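## Task

Take cardboard boxes from the desk and set exactly one into each of the empty shelf spots labelled 274, 424 and 443 (the label is the lot number printed on the shelf edge directly beneath a spot). The robot must not tip over or finish leaning, and the boxes must stay put by themselves without the robot holding them.

## Robot and tools

ROBOT. A Hello Robot Stretch 3 with a single arm: a two-wheeled base, a lift sliding on a mast, and a telescoping arm that reaches out to the robot's RIGHT side. The base drives forward/backward and turns in place but cannot slide sideways, so moving the gripper fore/aft means driving. Base: 0.33 m long, 0.34 m wide; turns pivot about the point between the drive wheels, 0.05 m behind the front edge. Fully stowed (arm in, wrist folded), a turn sweeps a 0.28 m radius; an unfolded level wrist sticks out past that. Loose objects may occasionally get nudged by something else.

FRAMES. Base frame: origin on the floor between the drive wheels, x forward, y left, z up. hand_pose is reported in it, located where the closed fingertips meet; with all wrist joints at 0 its x points up, y back toward the mast, z to the robot's rear. Odometry frame = base frame at scene start; heading is positive leftward, -3.142 to 3.142.

execute_actions: argument actions, a list run in order (empty list just returns the current state and images). Each action may hold:
- robot: one command, a queue (list of up to 8 commands and {"pause_s": s}, s at most 15, run one after another), or {"stop": true} which brakes everything and clears the queue.
- steps: integer 1 to 450 control steps at 30 per second (default 1). {"steps": n} alone waits.
- until: early exit once all listed conditions hold, e.g. {"robot": {"status": "ended"}} (no status moving, queue not running), or fields like lift_m, arm_m_goal, base_status, queue, queue_left, refusals with [op, value], op among = != < <= > >=; statuses take a word or ["!=","moving"]. {"any": {"status": "ended"}} fires when any one motion or the queue finishes.
A command holds base, joints and/or contact_limits. Motions start together and keep running across later actions and while you think; a new command overrides at once and discards the rest of an older queue.
- base: exactly one of translate_m (metres, an offset from where the base is when the command starts, forward positive, magnitude at most 1) or rotate_rad (radians, an offset turn in place, left/counter-clockwise positive, magnitude at most 3.2).
- joints: a single object for the one arm, absolute targets by name; unnamed joints keep their goals. lift_m 0 to 1.1 (arm height); arm_m 0 to 0.52 (extension); wrist_yaw_rad -1.345 to 4.42 (0 along the arm, positive swings toward the front, 3.0 folded over the base); wrist_pitch_rad -1.57 to 0.451 (0 level, negative tips fingers down); wrist_roll_rad -2.911 to 2.911 (0 fingers side by side); gripper_m -0.089 to 0.179 (larger is wider; the real fingertip gap is smaller, by 0.007 nearly shut and 0.025 fully open; 0 below 0.007); head_pan_rad -3.953 to 1.73 (0 ahead, positive left, -1.57 looks along the arm); head_tilt_rad -1.53 to 0.419 (negative down).
- contact_limits: {"arm_m": effort %} 1 to 100; the arm motion halts with contact_stop at about that effort (negative when retracting). Valid until arm_m's next command.
Any invalid value rejects the whole call and nothing runs.

SPEED. Full base speed (0.30 m/s, 1.9 rad/s) only with lift_m under 0.30, arm_m under 0.03 and wrist_yaw_rad over 2.54; otherwise 0.10 m/s and 0.63 rad/s.

GRIPPER. Grasp by commanding gripper_m smaller than the object's width (smaller squeezes harder; too hard triggers a stall guard that weakens the grip). Release by going at least 0.02 above the contact value. Neither the reading nor done proves a hold; check the cameras. Send a new value to re-squeeze.

SELF-COLLISION. Fold/unfold the wrist (yaw to 3.0) only with lift_m 0.32 to 0.95, wrist_pitch_rad -0.4 and roll near 0; once folded, lift may go down to 0.25. With yaw below -0.4, keep pitch at -0.5 or lower.

BALANCE. Pushing into something rigid with the gripper higher than about 0.45 m can tip the robot before contact_stop; raising the contact limit lowers that height, and pushing again after a contact_stop is risky. Do not drive while holding, hooking or pressing something fixed; snagging furniture (worst reversing) can tip it. If tilted, reverse the last move in small steps, free the gripper, and lower lift_m to about 0.2 if needed.

RESULTS. Each result is a snapshot plus one image per camera (head_camera, nav_camera, wrist_camera). base_status shows progress (moved of goal); joint_goals, joint_status, measured_speeds; refusals, queue (idle/running/done/dropped/stopped), queue_left. Statuses: moving, done (within tolerance), off_target (rest short of goal, may still push), contact_stop (lift/arm goes slack until recommanded), time_out, stopped, not_commanded, torque_fault (wrist servo off 10 s, limp, commands refused). Lines starting refused:, dropped: or replaced: explain goals not taken or earlier motions. robot.on_its_own reports goals the robot changed itself, slack/off joints, efforts outside rest range, and base tilt of 3 degrees or more. lidar_m: 12 distances in 30-degree sectors counter-clockwise from straight ahead (4th left, 7th behind, 10th right), in a plane 0.17 m up. wrist_depth_mm and head_depth_mm: 7x7 median depths (head image is sideways). base_tilt in degrees (forward/right positive, fixed bias up to about 4). motor_effort in percent with peak in brackets; biased and noisy. turned_by_wheels and turned_by_imu give rotation since last result.

zoom_image: camera (head_camera, nav_camera or wrist_camera) and region [x0, y0, x1, y1] in pixels of that camera's latest image, top-left origin, at most 504 by 504.

finished_scene: scene = the current scene's number. Irreversible; only call after all motion has ended and items rest on their own, since leftover motion is braked afterwards. The result reports success and gives the next task. Avoid drops, slips, slams and hard pushes.

Each tool is called after "Request:" by a JSON object that holds its "api" and its "payload".

## Session

Request:
{"api": "execute_actions", "payload": {"actions": []}}

Scene clock: 0.00 s.
robot.base_odometry: x=+0.000 y=+0.000 heading=+0.000 (m, m, rad; robot's odometry frame)
robot.turned_by_wheels: +0.000 (rad since the last result)
robot.turned_by_imu: +0.000 (rad since the last result)
robot.base_tilt: forward=+0.1 right=-1.0 (deg)
robot.lidar_m: 1.39 0.88 1.07 1.70 1.97 1.59 0.89 0.76 0.76 0.86 1.47 2.32
robot.head_depth_mm: 1803 2332 2340 2352 2329 2340 2066 / 1823 2492 2558 2548 2541 2520 2070 / 1814 2392 2417 2464 2481 2469 2064 / 1838 2124 2131 2167 2187 2089 1855 / 1806 1879 1910 1938 1940 1373 1083 / 1693 1712 1714 1739 1748 1366 970 / 1556 1567 1571 1587 1594 1355 928
robot.base_status: not_commanded
robot.joint_positions: lift_m=+0.397 arm_m=-0.003 wrist_yaw_rad=+3.035 wrist_pitch_rad=-0.502 wrist_roll_rad=-0.007 gripper_m=+0.037 head_pan_rad=+0.017 head_tilt_rad=-0.005
robot.joint_goals: lift_m=+0.397 arm_m=-0.003 wrist_yaw_rad=+3.035 wrist_pitch_rad=-0.502 wrist_roll_rad=-0.007 gripper_m=+0.037 head_pan_rad=+0.017 head_tilt_rad=-0.005
robot.joint_status: lift_m=not_commanded arm_m=not_commanded wrist_yaw_rad=not_commanded wrist_pitch_rad=not_commanded wrist_roll_rad=not_commanded gripper_m=not_commanded head_pan_rad=not_commanded head_tilt_rad=not_commanded
robot.measured_speeds: translate_m=+0.000 rotate_rad=+0.000 lift_m=+0.000 arm_m=+0.000 wrist_yaw_rad=+0.000 wrist_pitch_rad=+0.000 wrist_roll_rad=+0.000 head_pan_rad=+0.000 head_tilt_rad=+0.000
robot: refusals=0 queue=idle queue_left=0
robot.motor_effort: left_wheel=+0 right_wheel=+0 lift_m=+31 arm_m=-1 wrist_yaw_rad=+0 wrist_pitch_rad=+4 wrist_roll_rad=+0 gripper_m=+0 head_pan_rad=+0 head_tilt_rad=+1 (%)
robot.hand_pose: x=+0.0014 y=+0.0698 z=+0.3914 quat_wxyz=(+0.212, +0.691, +0.140, +0.677) (m; robot's base frame)
robot.wrist_depth_mm: - - - - - - - / - - - - - - - / 892 890 960 952 974 - 945 / 725 752 754 773 769 809 813 / 627 648 - 667 659 661 701 / 541 555 - 578 548 572 582 / 475 - - - 498 509 504
pictures: head_camera (sideways: a quarter turn clockwise sets it upright), nav_camera (sideways: a quarter turn counterclockwise sets it upright), wrist_camera
Images, in order (width x height): head_camera 896x504, nav_camera 672x504, wrist_camera 644x364.

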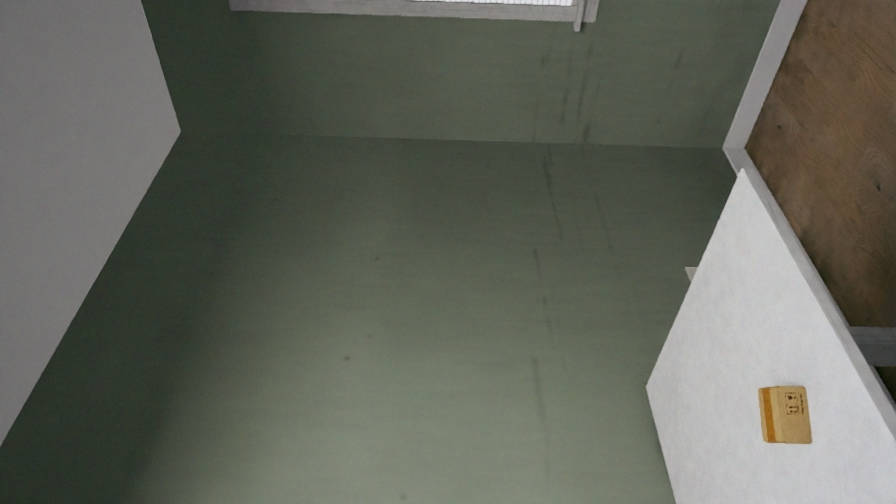

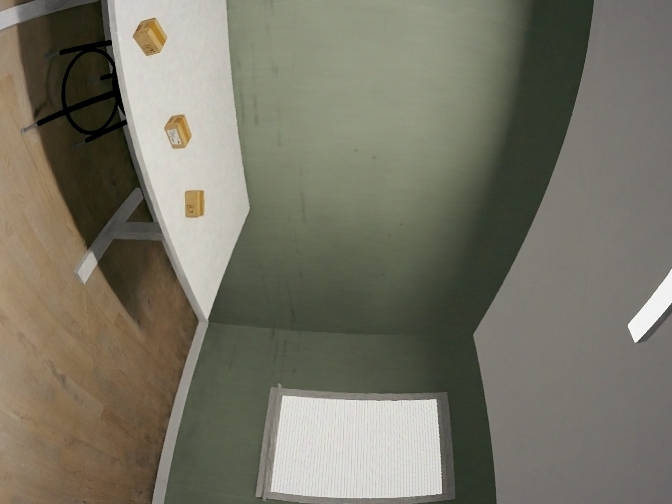

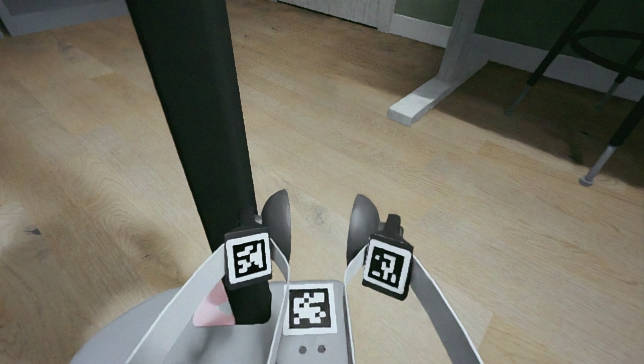

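Request:
{"api": "execute_actions", "payload": {"actions": [{"robot":{"joints":{"head_pan_rad":-2.4,"head_tilt_rad":-0.5}},"steps":200,"until":{"robot":{"status":"ended"}}}]}}

Scene clock: 3.57 s.
robot.base_odometry: x=+0.000 y=+0.000 heading=+0.000 (m, m, rad; robot's odometry frame)
robot.turned_by_wheels: +0.000 (rad since the last result)
robot.turned_by_imu: +0.000 (rad since the last result)
robot.base_tilt: forward=+0.0 right=-1.0 (deg)
robot.lidar_m: 1.40 0.88 1.07 1.71 1.96 1.59 0.89 0.76 0.76 0.87 1.47 2.32
robot.head_depth_mm: 628 686 761 851 959 1108 1239 / 625 683 753 842 948 1094 1226 / 620 678 749 832 941 1076 1207 / 618 673 743 823 928 1070 1194 / 612 667 735 819 924 1054 1193 / 609 663 729 811 914 1039 1185 / 604 660 726 804 905 1037 1187
robot.base_status: not_commanded
robot.joint_positions: lift_m=+0.397 arm_m=-0.003 wrist_yaw_rad=+3.035 wrist_pitch_rad=-0.502 wrist_roll_rad=-0.007 gripper_m=+0.037 head_pan_rad=-2.393 head_tilt_rad=-0.494
robot.joint_goals: lift_m=+0.397 arm_m=-0.003 wrist_yaw_rad=+3.035 wrist_pitch_rad=-0.502 wrist_roll_rad=-0.007 gripper_m=+0.037 head_pan_rad=-2.400 head_tilt_rad=-0.500
robot.joint_status: lift_m=not_commanded arm_m=not_commanded wrist_yaw_rad=not_commanded wrist_pitch_rad=not_commanded wrist_roll_rad=not_commanded gripper_m=not_commanded head_pan_rad=done head_tilt_rad=done
robot.measured_speeds: translate_m=+0.000 rotate_rad=+0.000 lift_m=+0.000 arm_m=+0.000 wrist_yaw_rad=+0.000 wrist_pitch_rad=+0.000 wrist_roll_rad=+0.000 head_pan_rad=+0.000 head_tilt_rad=+0.000
robot: refusals=0 queue=done queue_left=0
robot.motor_effort: left_wheel=+0(0) right_wheel=+0(0) lift_m=+31(31) arm_m=-1(1) wrist_yaw_rad=+1(0) wrist_pitch_rad=+4(5) wrist_roll_rad=+0(0) gripper_m=+0(0) head_pan_rad=-2(27) head_tilt_rad=-2(20) (%)
robot.hand_pose: x=+0.0014 y=+0.0698 z=+0.3914 quat_wxyz=(+0.212, +0.691, +0.140, +0.677) (m; robot's base frame)
robot.wrist_depth_mm: - - - - - - - / - - - - - - - / 881 916 923 913 971 950 - / 726 739 772 758 776 785 820 / 635 629 - 659 656 664 675 / 540 551 - 586 563 570 585 / 476 - - - 501 509 501
pictures: head_camera (sideways: a quarter turn clockwise sets it upright), nav_camera (sideways: a quarter turn counterclockwise sets it upright), wrist_camera
Images, in order (width x height): head_camera 896x504, nav_camera 672x504, wrist_camera 644x364.

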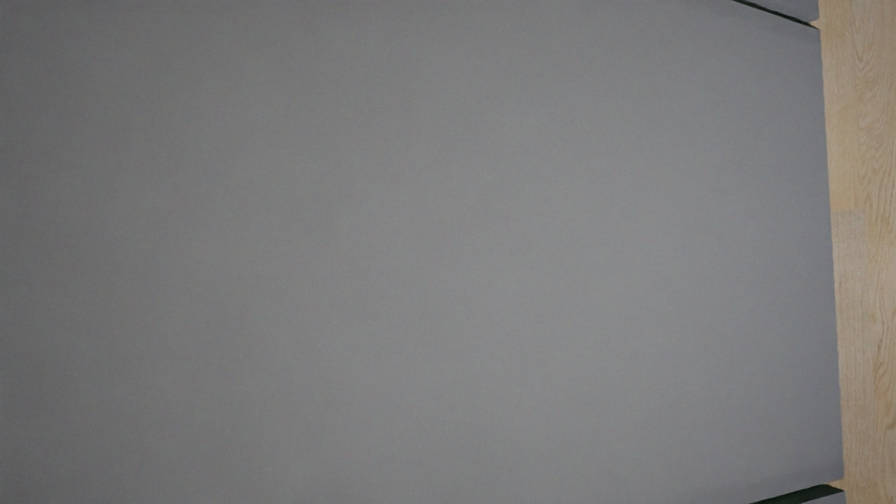

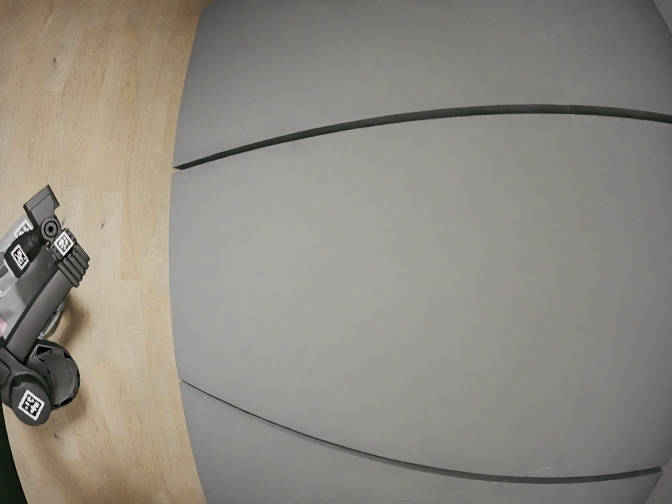

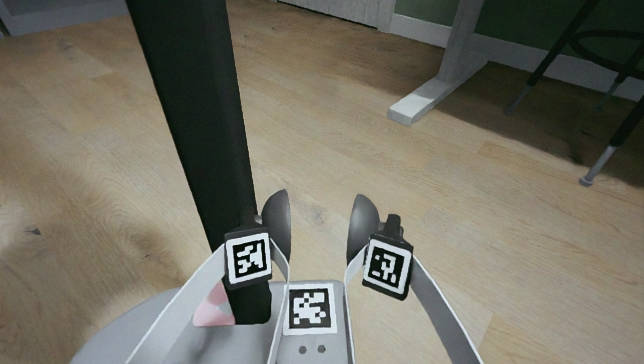

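Request:
{"api": "execute_actions", "payload": {"actions": [{"robot":{"base":{"rotate_rad":2.38},"joints":{"head_pan_rad":0,"head_tilt_rad":-0.4,"lift_m":0.9,"wrist_pitch_rad":-0.4}},"steps":300,"until":{"robot":{"status":"ended"}}}]}}

Request:
{"api": "execute_actions", "payload": {"actions": [{"robot":{"joints":{"head_pan_rad":-1.8,"head_tilt_rad":-0.6,"wrist_yaw_rad":0,"gripper_m":0.15}},"steps":300,"until":{"robot":{"status":"ended"}}}]}}

Scene clock: 13.13 s.
robot.base_odometry: x=+0.000 y=+0.000 heading=+2.380 (m, m, rad; robot's odometry frame)
robot.turned_by_wheels: +2.380 (rad since the last result)
robot.turned_by_imu: +2.376 (rad since the last result)
robot.base_tilt: forward=+0.2 right=-1.0 (deg)
robot.lidar_m: 1.97 1.09 0.79 0.76 0.79 1.07 2.32 2.19 1.15 0.89 1.12 2.13
robot.head_depth_mm: 2001 2160 2340 2514 2191 1664 1339 / 1990 2151 2355 2485 2164 1664 1332 / 1721 2136 2217 2333 2123 1644 1326 / 1980 2118 2321 2295 2127 1637 1335 / 1984 2166 2334 2418 2140 1646 1316 / 1972 2130 2330 2490 2119 1617 1314 / 1948 2118 2026 2159 2091 1619 1314
robot.base_status: done (rotate_rad +2.3799 of +2.3800)
robot.joint_positions: lift_m=+0.899 arm_m=-0.003 wrist_yaw_rad=+3.035 wrist_pitch_rad=-0.419 wrist_roll_rad=-0.007 gripper_m=+0.037 head_pan_rad=-0.007 head_tilt_rad=-0.409
robot.joint_goals: lift_m=+0.900 arm_m=-0.003 wrist_yaw_rad=+3.035 wrist_pitch_rad=-0.400 wrist_roll_rad=-0.007 gripper_m=+0.037 head_pan_rad=+0.000 head_tilt_rad=-0.400
robot.joint_status: lift_m=done arm_m=not_commanded wrist_yaw_rad=not_commanded wrist_pitch_rad=done wrist_roll_rad=not_commanded gripper_m=not_commanded head_pan_rad=done head_tilt_rad=done
robot.measured_speeds: translate_m=+0.000 rotate_rad=+0.000 lift_m=+0.000 arm_m=+0.000 wrist_yaw_rad=+0.000 wrist_pitch_rad=+0.000 wrist_roll_rad=+0.000 head_pan_rad=+0.000 head_tilt_rad=+0.000
robot: refusals=0 queue=done queue_left=0
robot.motor_effort: left_wheel=-4(9) right_wheel=+2(3) lift_m=+44(51) arm_m=-1(1) wrist_yaw_rad=+0(2) wrist_pitch_rad=+6(8) wrist_roll_rad=+0(0) gripper_m=+1(0) head_pan_rad=+3(28) head_tilt_rad=+3(9) (%)
robot.hand_pose: x=+0.0026 y=+0.0809 z=+0.9118 quat_wxyz=(+0.184, +0.696, +0.111, +0.686) (m; robot's base frame)
robot.wrist_depth_mm: 693 694 727 728 749 760 774 / 758 755 776 806 829 852 863 / 855 877 895 923 920 920 996 / 946 959 - - - - - / - - - - - - - / - - - - - - - / 974 973 - - - - -
pictures: head_camera (sideways: a quarter turn clockwise sets it upright), nav_camera (sideways: a quarter turn counterclockwise sets it upright), wrist_camera
Images, in order (width x height): head_camera 896x504, nav_camera 672x504, wrist_camera 644x364.

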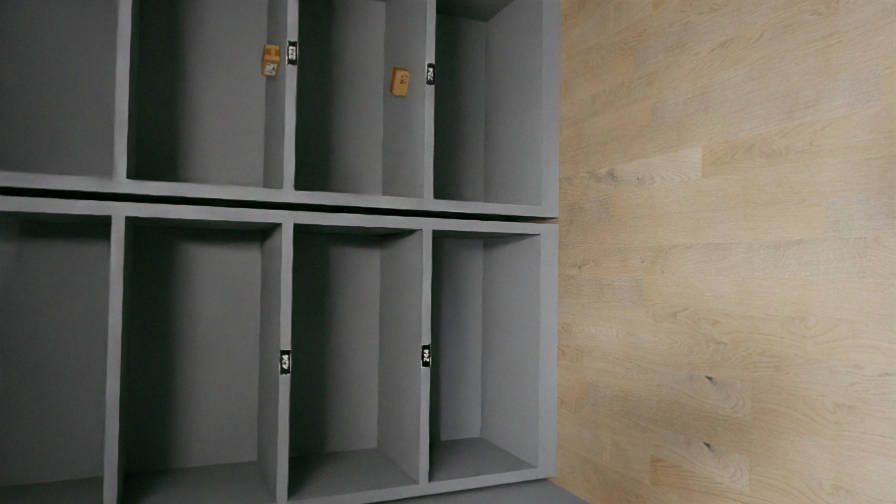

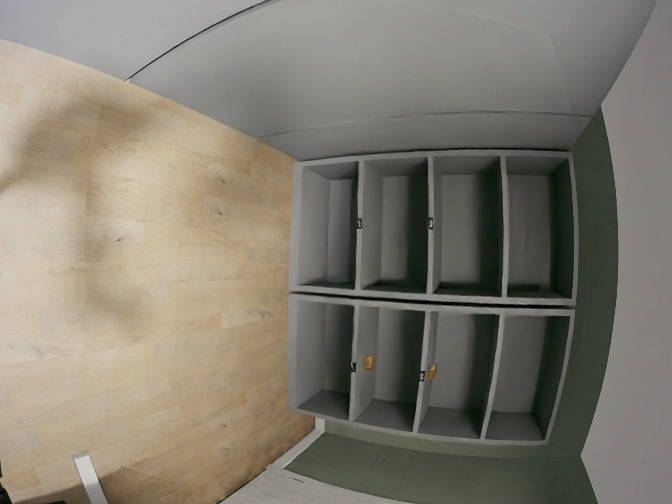

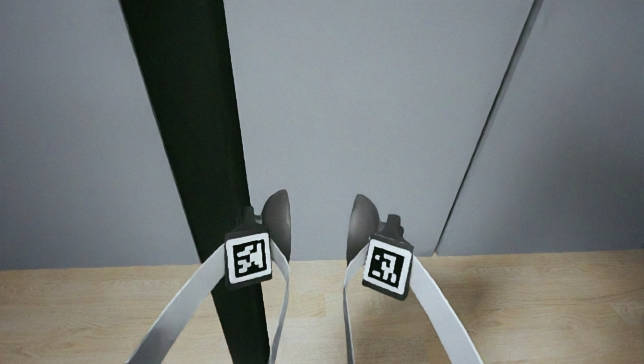

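Scene clock: 15.67 s.
robot.base_odometry: x=+0.000 y=+0.000 heading=+2.380 (m, m, rad; robot's odometry frame)
robot.turned_by_wheels: +0.000 (rad since the last result)
robot.turned_by_imu: +0.000 (rad since the last result)
robot.base_tilt: forward=+0.0 right=-1.0 (deg)
robot.lidar_m: 1.96 1.09 0.79 0.76 0.79 1.07 2.32 2.18 1.15 0.89 1.12 2.12
robot.head_depth_mm: 1389 1559 1453 1083 1665 - - / 1357 1515 1442 1109 1747 - - / 1334 1474 1435 1037 1738 - - / 1296 1435 1418 1045 1721 - - / 1270 1400 1418 994 1757 - - / 1235 1371 1399 947 1665 1401 1168 / 1214 1337 1399 985 1658 1375 1183
robot.base_status: done (rotate_rad +2.3799 of +2.3800)
robot.joint_positions: lift_m=+0.899 arm_m=-0.003 wrist_yaw_rad=+0.003 wrist_pitch_rad=-0.419 wrist_roll_rad=-0.007 gripper_m=+0.150 head_pan_rad=-1.793 head_tilt_rad=-0.592
robot.joint_goals: lift_m=+0.900 arm_m=-0.003 wrist_yaw_rad=+0.000 wrist_pitch_rad=-0.400 wrist_roll_rad=-0.007 gripper_m=+0.150 head_pan_rad=-1.800 head_tilt_rad=-0.600
robot.joint_status: lift_m=done arm_m=not_commanded wrist_yaw_rad=done wrist_pitch_rad=done wrist_roll_rad=not_commanded gripper_m=done head_pan_rad=done head_tilt_rad=done
robot.measured_speeds: translate_m=+0.000 rotate_rad=+0.000 lift_m=+0.000 arm_m=+0.000 wrist_yaw_rad=+0.000 wrist_pitch_rad=+0.000 wrist_roll_rad=+0.000 head_pan_rad=+0.000 head_tilt_rad=+0.000
robot: refusals=0 queue=done queue_left=0
robot.motor_effort: left_wheel=-4(4) right_wheel=+2(2) lift_m=+44(44) arm_m=-1(1) wrist_yaw_rad=-2(3) wrist_pitch_rad=+6(6) wrist_roll_rad=+0(0) gripper_m=+0(83) head_pan_rad=-2(25) head_tilt_rad=-3(13) (%)
robot.hand_pose: x=-0.0209 y=-0.3664 z=+0.9118 quat_wxyz=(+0.695, +0.149, -0.689, -0.146) (m; robot's base frame)
robot.wrist_depth_mm: - - - - - - - / - - 850 854 935 918 952 / - 633 626 606 669 667 657 / - - - - - - - / - - - - - - - / - - - - - - - / 983 985 - - - - -
pictures: head_camera (sideways: a quarter turn clockwise sets it upright), nav_camera (sideways: a quarter turn counterclockwise sets it upright), wrist_camera
Images, in order (width x height): head_camera 896x504, nav_camera 672x504, wrist_camera 644x364.

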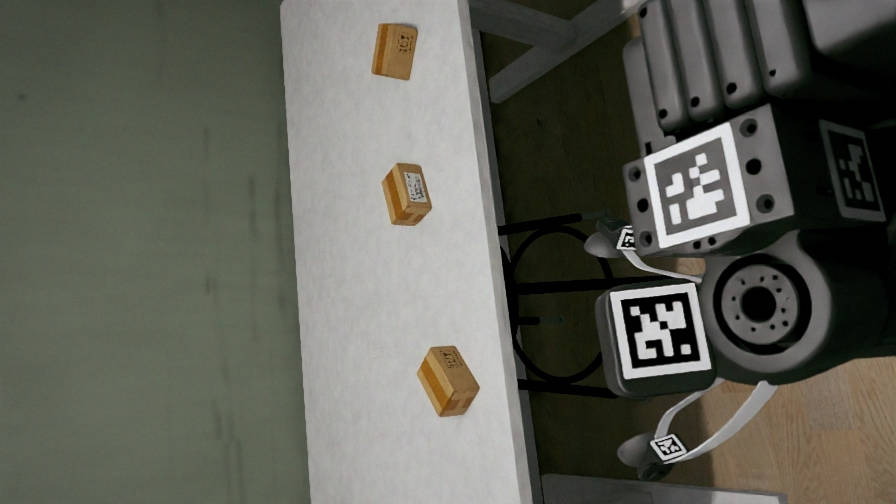

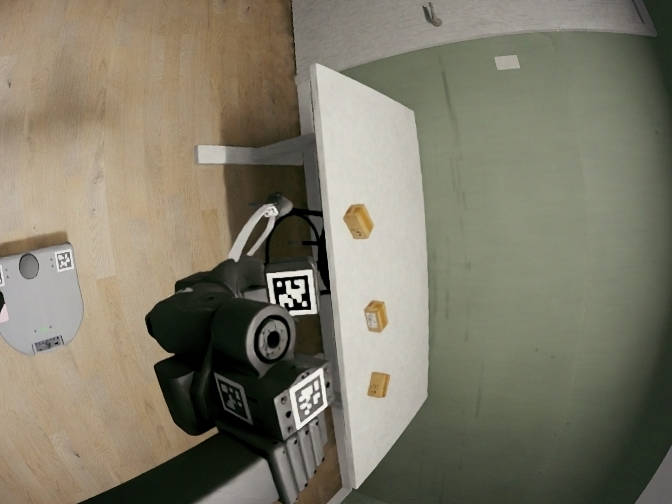

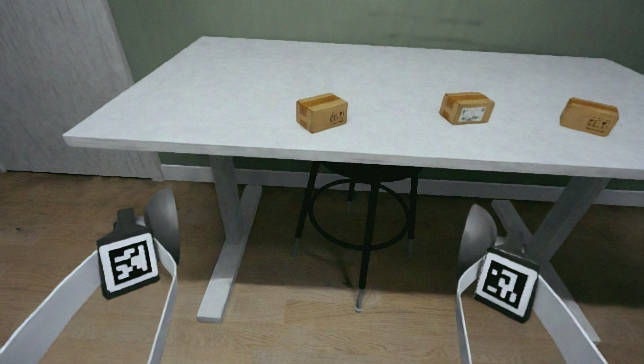

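Request:
{"api": "execute_actions", "payload": {"actions": [{"robot":{"joints":{"lift_m":0.76,"arm_m":0.3,"wrist_pitch_rad":-0.1,"gripper_m":0.179}},"steps":300,"until":{"robot":{"status":"ended"}}}]}}

Scene clock: 21.30 s.
robot.base_odometry: x=+0.000 y=+0.000 heading=+2.380 (m, m, rad; robot's odometry frame)
robot.turned_by_wheels: +0.000 (rad since the last result)
robot.turned_by_imu: +0.000 (rad since the last result)
robot.base_tilt: forward=+0.2 right=-1.0 (deg)
robot.lidar_m: 1.96 1.09 0.79 0.76 0.79 1.07 2.31 2.18 1.15 0.89 1.12 2.13
robot.head_depth_mm: 1393 1564 1443 1091 1670 1426 1195 / 1350 1517 1431 1105 1747 1449 - / 1331 1482 1421 1033 1790 - 1151 / 1294 1436 1423 1041 - 1375 1189 / 1267 1403 1409 1082 - 1407 1190 / 1246 1363 1401 955 1619 1409 1190 / 1214 1335 1390 989 1656 1401 1180
robot.base_status: done (rotate_rad +2.3799 of +2.3800)
robot.joint_positions: lift_m=+0.761 arm_m=+0.300 wrist_yaw_rad=+0.002 wrist_pitch_rad=-0.121 wrist_roll_rad=-0.007 gripper_m=+0.179 head_pan_rad=-1.793 head_tilt_rad=-0.593
robot.joint_goals: lift_m=+0.760 arm_m=+0.300 wrist_yaw_rad=+0.000 wrist_pitch_rad=-0.100 wrist_roll_rad=-0.007 gripper_m=+0.179 head_pan_rad=-1.800 head_tilt_rad=-0.600
robot.joint_status: lift_m=done arm_m=done wrist_yaw_rad=done wrist_pitch_rad=done wrist_roll_rad=not_commanded gripper_m=done head_pan_rad=done head_tilt_rad=done
robot.measured_speeds: translate_m=+0.000 rotate_rad=+0.000 lift_m=+0.000 arm_m=+0.000 wrist_yaw_rad=+0.000 wrist_pitch_rad=+0.000 wrist_roll_rad=+0.000 head_pan_rad=+0.000 head_tilt_rad=+0.000
robot: refusals=0 queue=done queue_left=0
robot.motor_effort: left_wheel=-4(4) right_wheel=+2(2) lift_m=+16(45) arm_m=+6(5) wrist_yaw_rad=+0(2) wrist_pitch_rad=+7(7) wrist_roll_rad=+0(0) gripper_m=+0(82) head_pan_rad=-2(2) head_tilt_rad=-3(3) (%)
robot.hand_pose: x=-0.0211 y=-0.6960 z=+0.8445 quat_wxyz=(+0.709, +0.044, -0.703, -0.042) (m; robot's base frame)
robot.wrist_depth_mm: 889 884 904 888 872 886 862 / 970 948 938 939 916 933 922 / - 972 907 987 977 970 967 / 509 528 539 575 592 633 665 / 367 381 376 322 410 387 380 / - 279 295 301 308 307 326 / 986 260 260 260 258 256 258
pictures: head_camera (sideways: a quarter turn clockwise sets it upright), nav_camera (sideways: a quarter turn counterclockwise sets it upright), wrist_camera
Images, in order (width x height): head_camera 896x504, nav_camera 672x504, wrist_camera 644x364.

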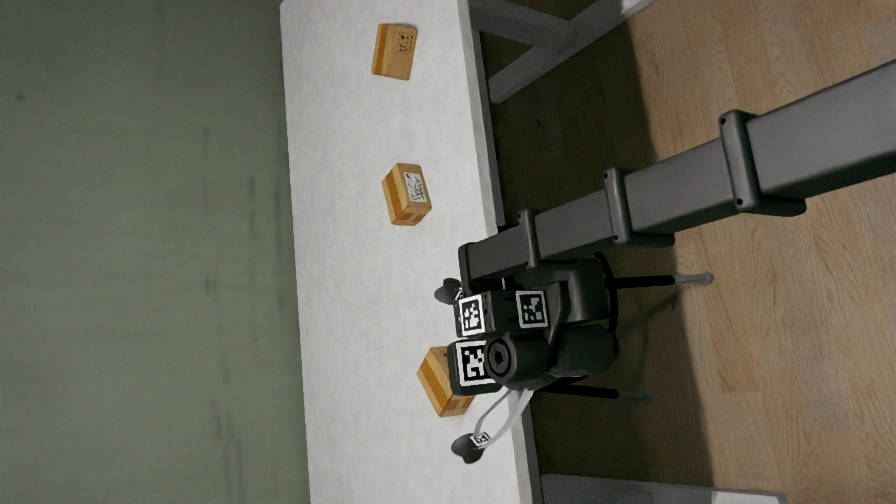

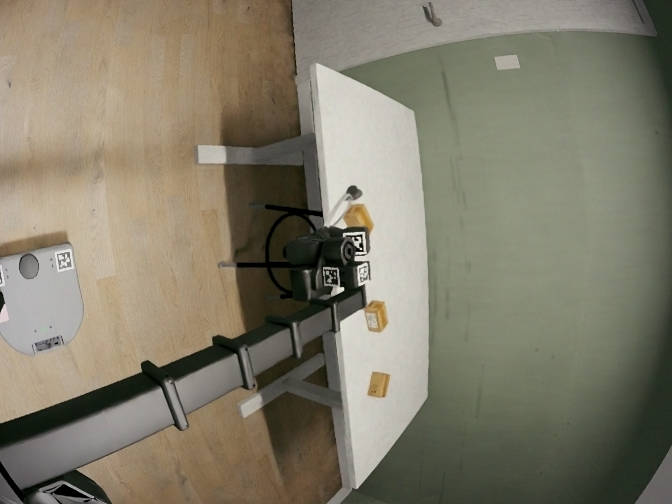

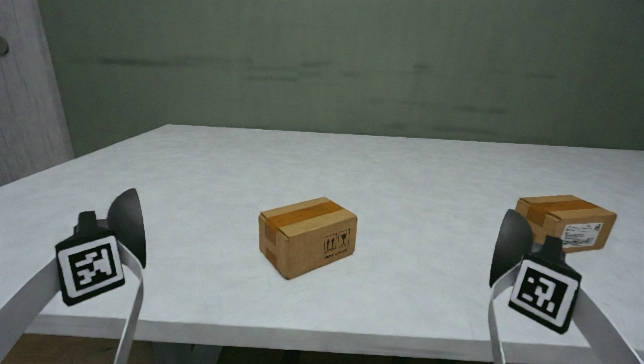

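Request:
{"api": "execute_actions", "payload": {"actions": [{"robot":[{"base":{"translate_m":-0.09},"joints":{"lift_m":0.8,"wrist_yaw_rad":0.45}},{"joints":{"arm_m":0.48}},{"joints":{"lift_m":0.705}}],"steps":400,"until":{"robot":{"status":"ended"}}}]}}

Scene clock: 31.27 s.
robot.base_odometry: x=+0.065 y=-0.062 heading=+2.380 (m, m, rad; robot's odometry frame)
robot.turned_by_wheels: +0.000 (rad since the last result)
robot.turned_by_imu: -0.001 (rad since the last result)
robot.base_tilt: forward=+0.0 right=-0.9 (deg)
robot.lidar_m: 2.06 1.09 0.79 0.76 0.78 1.07 2.23 2.18 1.34 0.87 1.16 2.12
robot.head_depth_mm: 1394 1551 1451 1113 1660 1424 1201 / 1360 1517 1443 1060 1748 1417 1222 / 1326 1475 1424 1051 1742 1482 - / 1299 1437 1415 1022 1744 1406 1193 / 1269 1408 1411 - 1664 1372 1187 / 1241 1376 1408 1086 1671 1407 1184 / 1217 1337 1384 965 1660 1408 1178
robot.base_status: done (translate_m -0.0900 of -0.0900)
robot.joint_positions: lift_m=+0.706 arm_m=+0.480 wrist_yaw_rad=+0.448 wrist_pitch_rad=-0.121 wrist_roll_rad=-0.007 gripper_m=+0.179 head_pan_rad=-1.793 head_tilt_rad=-0.593
robot.joint_goals: lift_m=+0.705 arm_m=+0.480 wrist_yaw_rad=+0.450 wrist_pitch_rad=-0.100 wrist_roll_rad=-0.007 gripper_m=+0.179 head_pan_rad=-1.800 head_tilt_rad=-0.600
robot.joint_status: lift_m=done arm_m=done wrist_yaw_rad=done wrist_pitch_rad=done wrist_roll_rad=not_commanded gripper_m=done head_pan_rad=done head_tilt_rad=done
robot.measured_speeds: translate_m=+0.000 rotate_rad=+0.000 lift_m=+0.000 arm_m=+0.000 wrist_yaw_rad=+0.000 wrist_pitch_rad=+0.000 wrist_roll_rad=+0.000 head_pan_rad=+0.000 head_tilt_rad=+0.000
robot: refusals=0 queue=done queue_left=0
robot.motor_effort: left_wheel=-4(10) right_wheel=+2(3) lift_m=+16(43) arm_m=+5(7) wrist_yaw_rad=+2(4) wrist_pitch_rad=+7(7) wrist_roll_rad=+0(0) gripper_m=+0(1) head_pan_rad=-3(2) head_tilt_rad=-2(4) (%)
robot.hand_pose: x=+0.0875 y=-0.8512 z=+0.7895 quat_wxyz=(+0.700, +0.198, -0.676, +0.116) (m; robot's base frame)
robot.wrist_depth_mm: - - 963 837 720 660 581 / - - - 850 768 670 612 / - - 674 708 778 683 638 / 364 377 386 412 425 445 461 / 267 273 275 186 291 308 310 / - 201 194 144 161 221 236 / 168 170 161 150 165 182 184
pictures: head_camera (sideways: a quarter turn clockwise sets it upright), nav_camera (sideways: a quarter turn counterclockwise sets it upright), wrist_camera
Images, in order (width x height): head_camera 896x504, nav_camera 672x504, wrist_camera 644x364.

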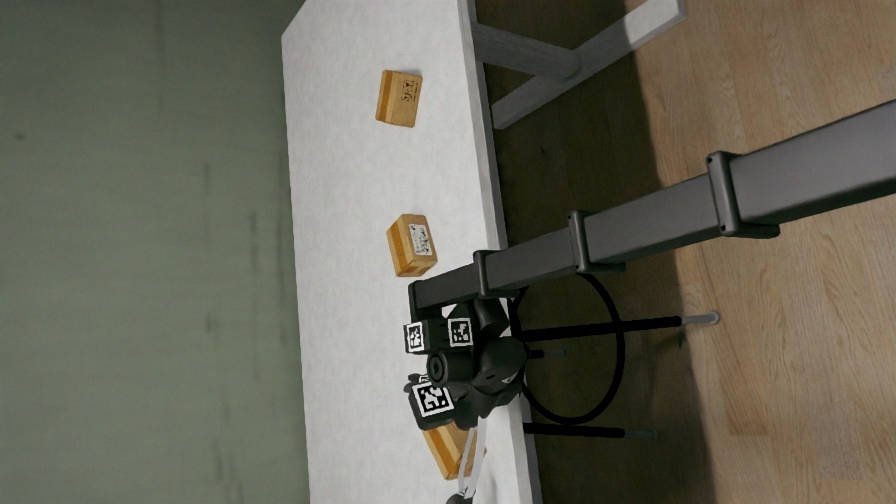

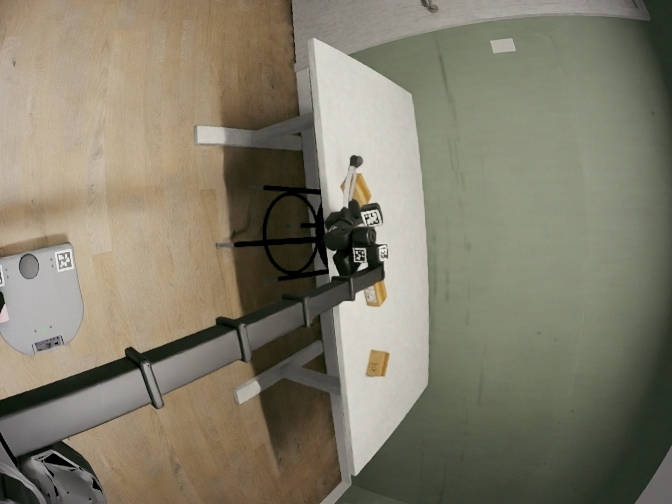

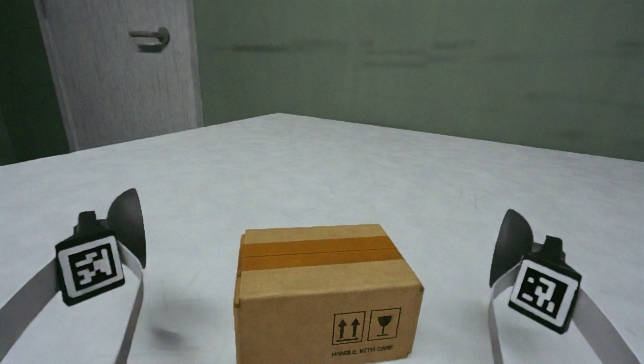

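Request:
{"api": "execute_actions", "payload": {"actions": [{"robot":[{"joints":{"lift_m":0.677,"arm_m":0.47}},{"joints":{"gripper_m":0.04}},{"joints":{"lift_m":0.74}}],"steps":400,"until":{"robot":{"status":"ended"}}}]}}

Scene clock: 41.23 s.
robot.base_odometry: x=+0.065 y=-0.062 heading=+2.380 (m, m, rad; robot's odometry frame)
robot.turned_by_wheels: +0.000 (rad since the last result)
robot.turned_by_imu: +0.000 (rad since the last result)
robot.base_tilt: forward=+0.2 right=-1.1 (deg)
robot.lidar_m: 2.06 1.08 0.79 0.76 0.79 1.07 2.22 2.19 1.34 0.87 1.16 2.12
robot.head_depth_mm: 1386 1559 1442 1111 1641 1422 1200 / 1353 1507 1440 1061 1742 1421 1219 / 1325 1486 1428 1051 1770 - - / 1297 1442 1425 1024 1727 1406 1192 / 1268 1406 1412 - 1667 1375 1185 / 1238 1373 1405 - 1672 1401 1185 / 1214 1332 1398 938 1646 1396 1180
robot.base_status: done (translate_m -0.0900 of -0.0900)
robot.joint_positions: lift_m=+0.739 arm_m=+0.470 wrist_yaw_rad=+0.450 wrist_pitch_rad=-0.121 wrist_roll_rad=-0.007 gripper_m=+0.040 head_pan_rad=-1.793 head_tilt_rad=-0.593
robot.joint_goals: lift_m=+0.740 arm_m=+0.470 wrist_yaw_rad=+0.450 wrist_pitch_rad=-0.100 wrist_roll_rad=-0.007 gripper_m=+0.040 head_pan_rad=-1.800 head_tilt_rad=-0.600
robot.joint_status: lift_m=done arm_m=done wrist_yaw_rad=done wrist_pitch_rad=done wrist_roll_rad=not_commanded gripper_m=done head_pan_rad=done head_tilt_rad=done
robot.measured_speeds: translate_m=+0.000 rotate_rad=+0.000 lift_m=+0.000 arm_m=+0.000 wrist_yaw_rad=+0.000 wrist_pitch_rad=+0.000 wrist_roll_rad=+0.000 head_pan_rad=+0.000 head_tilt_rad=+0.000
robot: refusals=0 queue=done queue_left=0
robot.motor_effort: left_wheel=-4(4) right_wheel=+2(2) lift_m=+44(48) arm_m=-6(7) wrist_yaw_rad=+2(1) wrist_pitch_rad=+7(7) wrist_roll_rad=+0(0) gripper_m=+0(83) head_pan_rad=-1(2) head_tilt_rad=-2(3) (%)
robot.hand_pose: x=+0.0878 y=-0.8419 z=+0.8233 quat_wxyz=(+0.700, +0.199, -0.676, +0.116) (m; robot's base frame)
robot.wrist_depth_mm: - - 954 848 730 648 585 / - - - 903 780 684 616 / - - - 860 797 720 629 / - 460 487 507 521 560 578 / 324 330 358 255 367 368 383 / 252 257 242 201 264 280 285 / 209 211 215 201 220 230 231
pictures: head_camera (sideways: a quarter turn clockwise sets it upright), nav_camera (sideways: a quarter turn counterclockwise sets it upright), wrist_camera
Images, in order (width x height): head_camera 896x504, nav_camera 672x504, wrist_camera 644x364.

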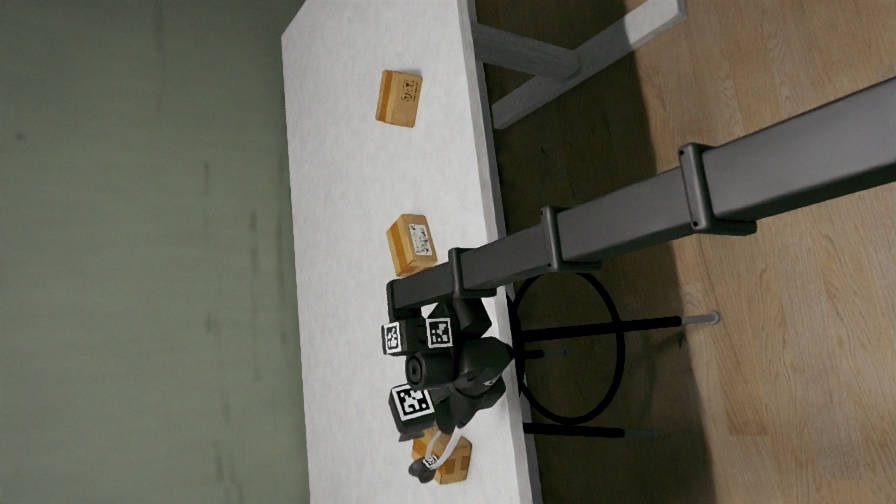

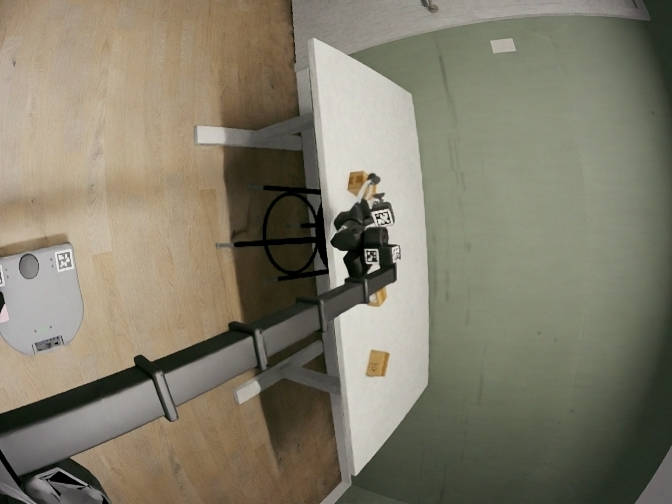

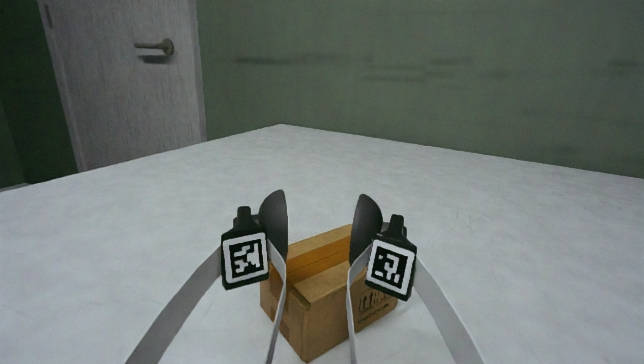

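Request:
{"api": "execute_actions", "payload": {"actions": [{"robot":[{"joints":{"lift_m":0.77,"gripper_m":0.179}},{"base":{"translate_m":0.195},"joints":{"wrist_yaw_rad":-0.3,"arm_m":0.52}},{"joints":{"lift_m":0.68}}],"steps":400,"until":{"robot":{"status":"ended"}}}]}}

Scene clock: 51.27 s.
robot.base_odometry: x=-0.076 y=+0.072 heading=+2.380 (m, m, rad; robot's odometry frame)
robot.turned_by_wheels: +0.000 (rad since the last result)
robot.turned_by_imu: +0.001 (rad since the last result)
robot.base_tilt: forward=+0.2 right=-0.9 (deg)
robot.lidar_m: 1.86 1.09 0.79 0.76 0.79 1.07 2.43 2.18 0.91 1.06 1.58 2.13
robot.head_depth_mm: 1397 1572 1454 1109 1699 1422 1195 / 1355 1522 1444 1058 1755 1422 1214 / 1337 1470 1431 1048 1671 1461 - / 1296 1438 1419 1045 1621 1388 1188 / 1271 1401 1415 - 1660 1415 1186 / 1239 1365 1399 1040 1723 1411 1190 / 1207 1335 1394 989 1456 1399 1180
robot.base_status: done (translate_m +0.1950 of +0.1950)
robot.joint_positions: lift_m=+0.681 arm_m=+0.517 wrist_yaw_rad=-0.297 wrist_pitch_rad=-0.121 wrist_roll_rad=-0.007 gripper_m=+0.179 head_pan_rad=-1.793 head_tilt_rad=-0.593
robot.joint_goals: lift_m=+0.680 arm_m=+0.520 wrist_yaw_rad=-0.300 wrist_pitch_rad=-0.100 wrist_roll_rad=-0.007 gripper_m=+0.179 head_pan_rad=-1.800 head_tilt_rad=-0.600
robot.joint_status: lift_m=done arm_m=done wrist_yaw_rad=done wrist_pitch_rad=done wrist_roll_rad=not_commanded gripper_m=done head_pan_rad=done head_tilt_rad=done
robot.measured_speeds: translate_m=+0.000 rotate_rad=+0.000 lift_m=+0.000 arm_m=+0.000 wrist_yaw_rad=+0.000 wrist_pitch_rad=+0.000 wrist_roll_rad=+0.000 head_pan_rad=+0.000 head_tilt_rad=+0.000
robot: refusals=0 queue=done queue_left=0
robot.motor_effort: left_wheel=-4(4) right_wheel=+2(6) lift_m=+16(41) arm_m=+6(5) wrist_yaw_rad=-2(4) wrist_pitch_rad=+7(7) wrist_roll_rad=+0(0) gripper_m=+0(84) head_pan_rad=-2(2) head_tilt_rad=-3(3) (%)
robot.hand_pose: x=-0.0951 y=-0.9020 z=+0.7645 quat_wxyz=(+0.695, -0.061, -0.702, -0.147) (m; robot's base frame)
robot.wrist_depth_mm: 586 618 653 704 764 844 926 / 613 657 706 763 830 890 - / 486 520 549 603 645 715 775 / 305 312 328 341 353 366 382 / 224 225 227 137 230 259 260 / - 166 161 111 168 183 195 / 139 141 133 117 144 151 153
pictures: head_camera (sideways: a quarter turn clockwise sets it upright), nav_camera (sideways: a quarter turn counterclockwise sets it upright), wrist_camera
Images, in order (width x height): head_camera 896x504, nav_camera 672x504, wrist_camera 644x364.

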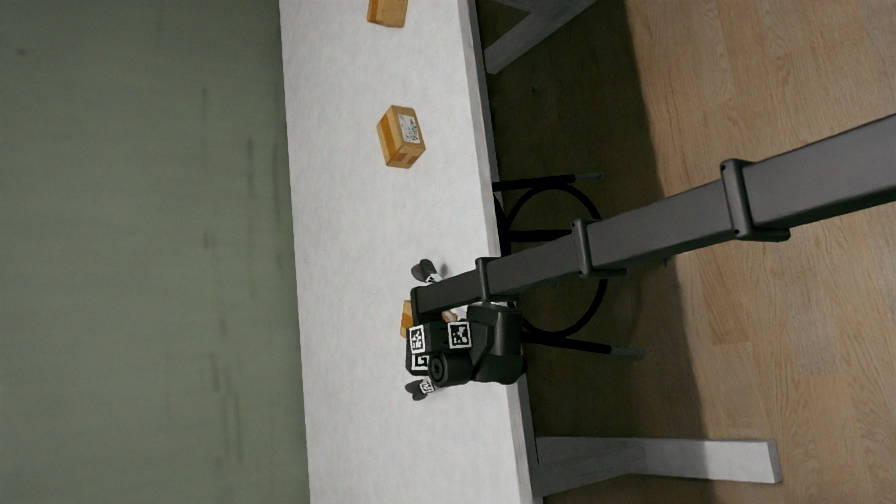

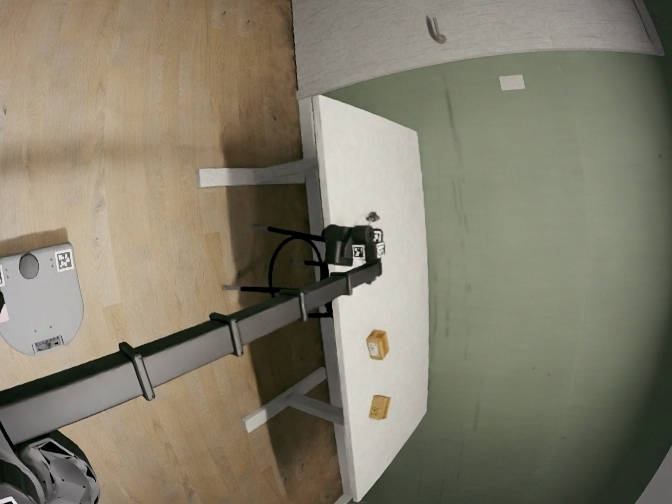

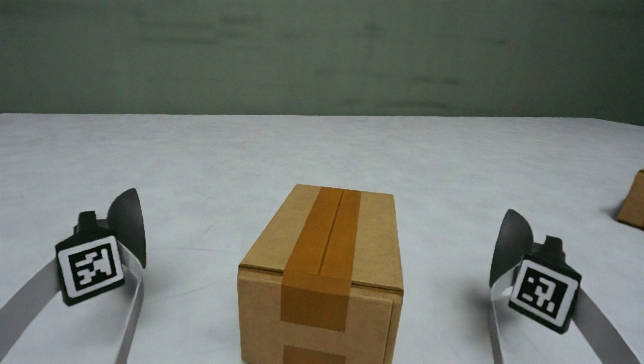

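Still a bit high.

Request:
{"api": "execute_actions", "payload": {"actions": [{"robot":[{"joints":{"lift_m":0.666,"arm_m":0.5}},{"joints":{"gripper_m":0.015}},{"joints":{"lift_m":0.73}}],"steps":400,"until":{"robot":{"status":"ended"}}}]}}

Scene clock: 57.77 s.
robot.base_odometry: x=-0.076 y=+0.072 heading=+2.380 (m, m, rad; robot's odometry frame)
robot.turned_by_wheels: +0.000 (rad since the last result)
robot.turned_by_imu: +0.000 (rad since the last result)
robot.base_tilt: forward=+0.3 right=-1.0 (deg)
robot.lidar_m: 1.86 1.09 0.79 0.76 0.79 1.07 2.42 2.19 0.91 1.07 1.58 2.12
robot.head_depth_mm: 1392 1545 1457 1106 1718 1433 1202 / 1361 1516 1438 1062 1739 1417 1226 / 1319 1470 1418 1050 1692 - - / 1294 1444 1420 1049 1673 1414 1189 / 1272 1401 1410 - 1672 1405 1189 / 1231 1375 1395 991 1723 1398 1185 / 1210 1333 1396 986 1456 1399 1182
robot.base_status: done (translate_m +0.1950 of +0.1950)
robot.joint_positions: lift_m=+0.729 arm_m=+0.500 wrist_yaw_rad=-0.297 wrist_pitch_rad=-0.127 wrist_roll_rad=-0.007 gripper_m=+0.021 head_pan_rad=-1.793 head_tilt_rad=-0.593
robot.joint_goals: lift_m=+0.730 arm_m=+0.500 wrist_yaw_rad=-0.300 wrist_pitch_rad=-0.100 wrist_roll_rad=-0.007 gripper_m=+0.021 head_pan_rad=-1.800 head_tilt_rad=-0.600
robot.joint_status: lift_m=done arm_m=done wrist_yaw_rad=done wrist_pitch_rad=done wrist_roll_rad=not_commanded gripper_m=done head_pan_rad=done head_tilt_rad=done
robot.measured_speeds: translate_m=+0.000 rotate_rad=+0.000 lift_m=+0.000 arm_m=+0.000 wrist_yaw_rad=+0.000 wrist_pitch_rad=+0.000 wrist_roll_rad=+0.000 head_pan_rad=+0.000 head_tilt_rad=+0.000
robot: refusals=0 queue=done queue_left=0
robot.on_its_own: gripper_m is held at +0.021, not at your +0.015, by its stall guard, which is still easing
robot.motor_effort: left_wheel=-4(4) right_wheel=+2(2) lift_m=+44(51) arm_m=-6(7) wrist_yaw_rad=-2(1) wrist_pitch_rad=+9(9) wrist_roll_rad=+0(0) gripper_m=-5(94) head_pan_rad=-2(2) head_tilt_rad=-3(3) (%)
robot.hand_pose: x=-0.0951 y=-0.8855 z=+0.8118 quat_wxyz=(+0.694, -0.059, -0.702, -0.149) (m; robot's base frame)
robot.wrist_depth_mm: 600 644 682 734 798 841 942 / 629 659 723 785 843 905 - / 643 696 744 790 898 927 - / 413 427 454 157 464 502 530 / 304 309 129 124 319 342 297 / 235 239 223 131 234 262 267 / 193 197 199 203 207 211 214
pictures: head_camera (sideways: a quarter turn clockwise sets it upright), nav_camera (sideways: a quarter turn counterclockwise sets it upright), wrist_camera
Images, in order (width x height): head_camera 896x504, nav_camera 672x504, wrist_camera 644x364.

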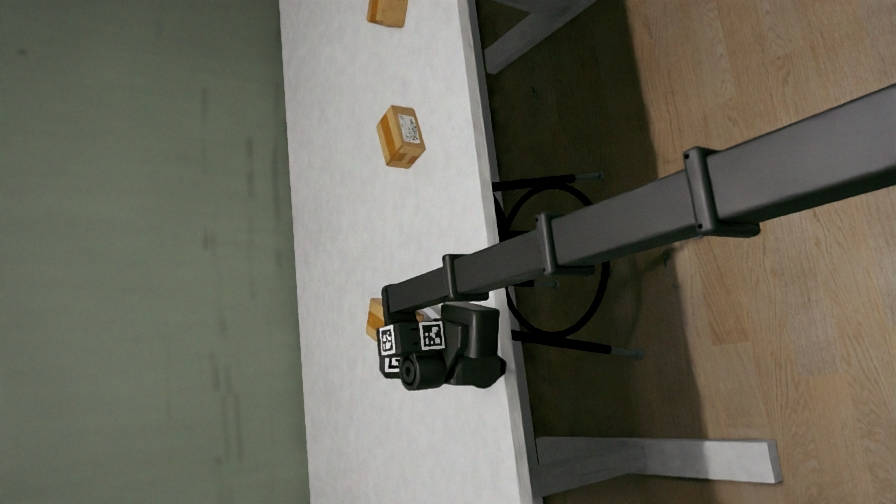

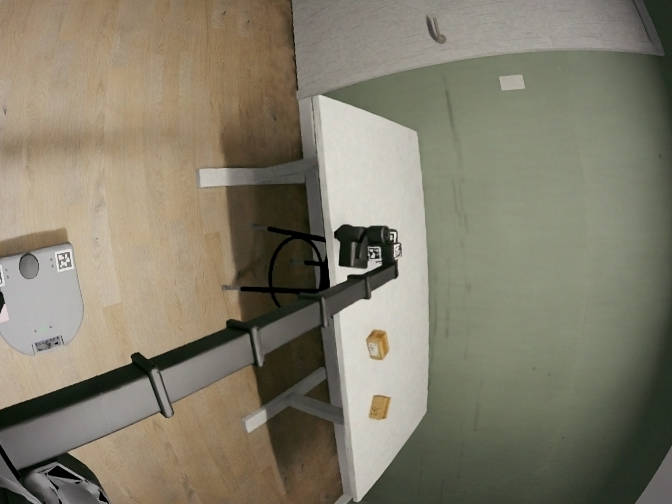

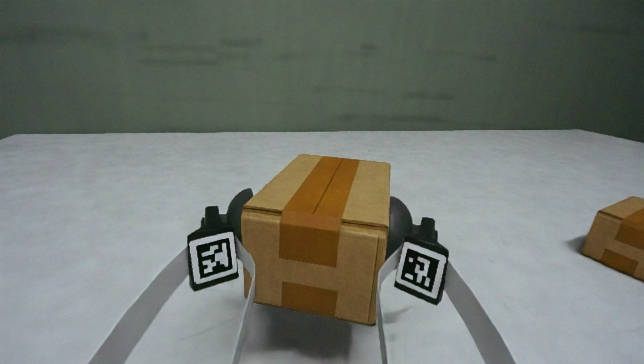

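Request:
{"api": "execute_actions", "payload": {"actions": [{"robot":[{"base":{"rotate_rad":0.284},"joints":{"arm_m":0,"wrist_yaw_rad":0,"lift_m":0.86}},{"base":{"translate_m":1.0}},{"base":{"translate_m":0.25}},{"base":{"rotate_rad":1.287},"joints":{"head_pan_rad":-1.57}}],"steps":450,"until":{"robot":{"status":"ended"}}},{"steps":450,"until":{"robot":{"status":"ended"}}}]}}

Scene clock: 83.83 s.
robot.base_odometry: x=-1.186 y=+0.647 heading=-2.333 (m, m, rad; robot's odometry frame)
robot.turned_by_wheels: +1.571 (rad since the last result)
robot.turned_by_imu: +1.577 (rad since the last result)
robot.base_tilt: forward=+0.3 right=-1.0 (deg)
robot.lidar_m: 0.41 0.43 0.59 1.61 2.20 1.72 1.85 1.57 0.82 1.11 0.59 0.43
robot.head_depth_mm: 911 1012 768 1234 1037 1312 - / 909 1012 764 1252 1030 1398 - / 912 996 756 1246 994 1338 - / 908 993 753 1243 468 - - / 906 997 749 1243 1016 1324 1187 / 909 996 744 1244 1018 1318 1190 / 905 977 741 1065 982 1125 1155
robot.base_status: done (rotate_rad +1.2869 of +1.2870)
robot.joint_positions: lift_m=+0.859 arm_m=+0.000 wrist_yaw_rad=+0.000 wrist_pitch_rad=-0.127 wrist_roll_rad=-0.007 gripper_m=+0.028 head_pan_rad=-1.577 head_tilt_rad=-0.593
robot.joint_goals: lift_m=+0.860 arm_m=+0.000 wrist_yaw_rad=+0.000 wrist_pitch_rad=-0.100 wrist_roll_rad=-0.007 gripper_m=+0.027 head_pan_rad=-1.570 head_tilt_rad=-0.600
robot.joint_status: lift_m=done arm_m=done wrist_yaw_rad=done wrist_pitch_rad=done wrist_roll_rad=not_commanded gripper_m=done head_pan_rad=done head_tilt_rad=done
robot.measured_speeds: translate_m=+0.000 rotate_rad=+0.000 lift_m=+0.000 arm_m=+0.000 wrist_yaw_rad=+0.000 wrist_pitch_rad=+0.000 wrist_roll_rad=+0.000 head_pan_rad=+0.000 head_tilt_rad=+0.000
robot: refusals=0 queue=done queue_left=0
robot.on_its_own: gripper_m is held at +0.027, not at your +0.015, by its stall guard, which is not easing now
robot.motor_effort: left_wheel=-3(12) right_wheel=+2(8) lift_m=+44(51) arm_m=-7(6) wrist_yaw_rad=+0(4) wrist_pitch_rad=+9(9) wrist_roll_rad=+0(0) gripper_m=-19(21) head_pan_rad=+3(15) head_tilt_rad=-3(3) (%)
robot.hand_pose: x=-0.0216 y=-0.3965 z=+0.9417 quat_wxyz=(+0.709, +0.045, -0.703, -0.045) (m; robot's base frame)
robot.wrist_depth_mm: 410 588 782 753 773 747 549 / 410 408 445 572 786 728 525 / 442 617 865 882 861 715 495 / 460 623 936 158 909 823 547 / 486 642 129 124 910 775 529 / 495 591 647 131 675 714 524 / 514 569 578 591 614 635 536
pictures: head_camera (sideways: a quarter turn clockwise sets it upright), nav_camera (sideways: a quarter turn counterclockwise sets it upright), wrist_camera
Images, in order (width x height): head_camera 896x504, nav_camera 672x504, wrist_camera 644x364.

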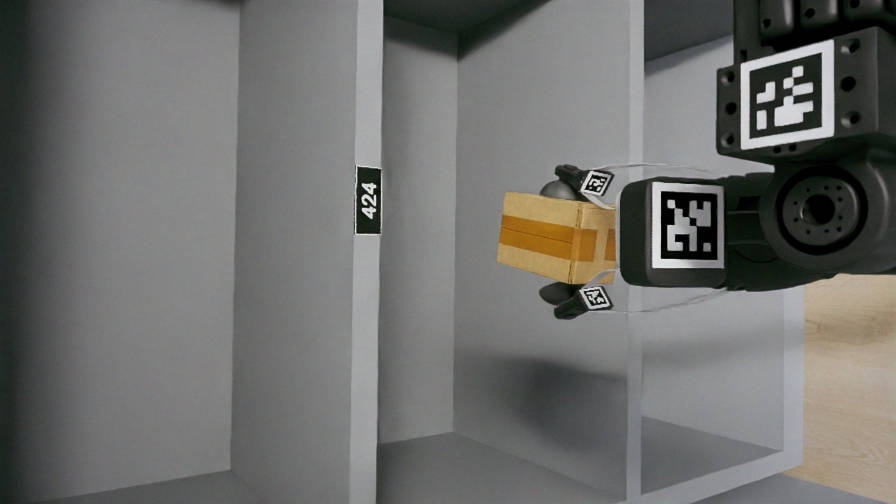

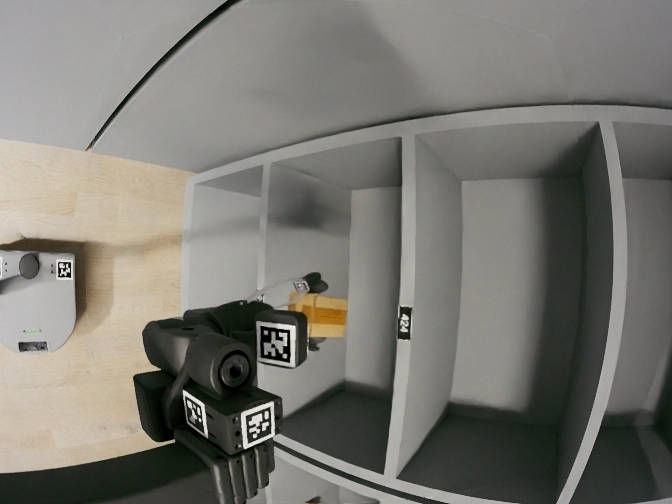

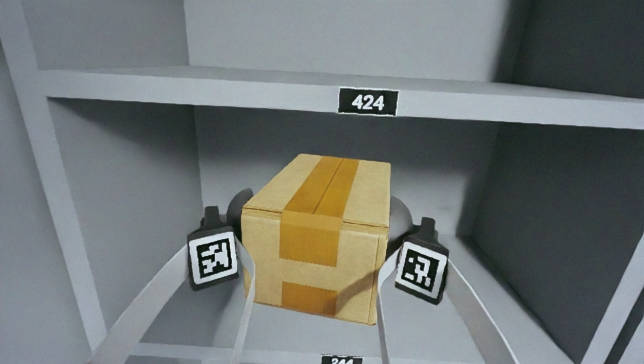

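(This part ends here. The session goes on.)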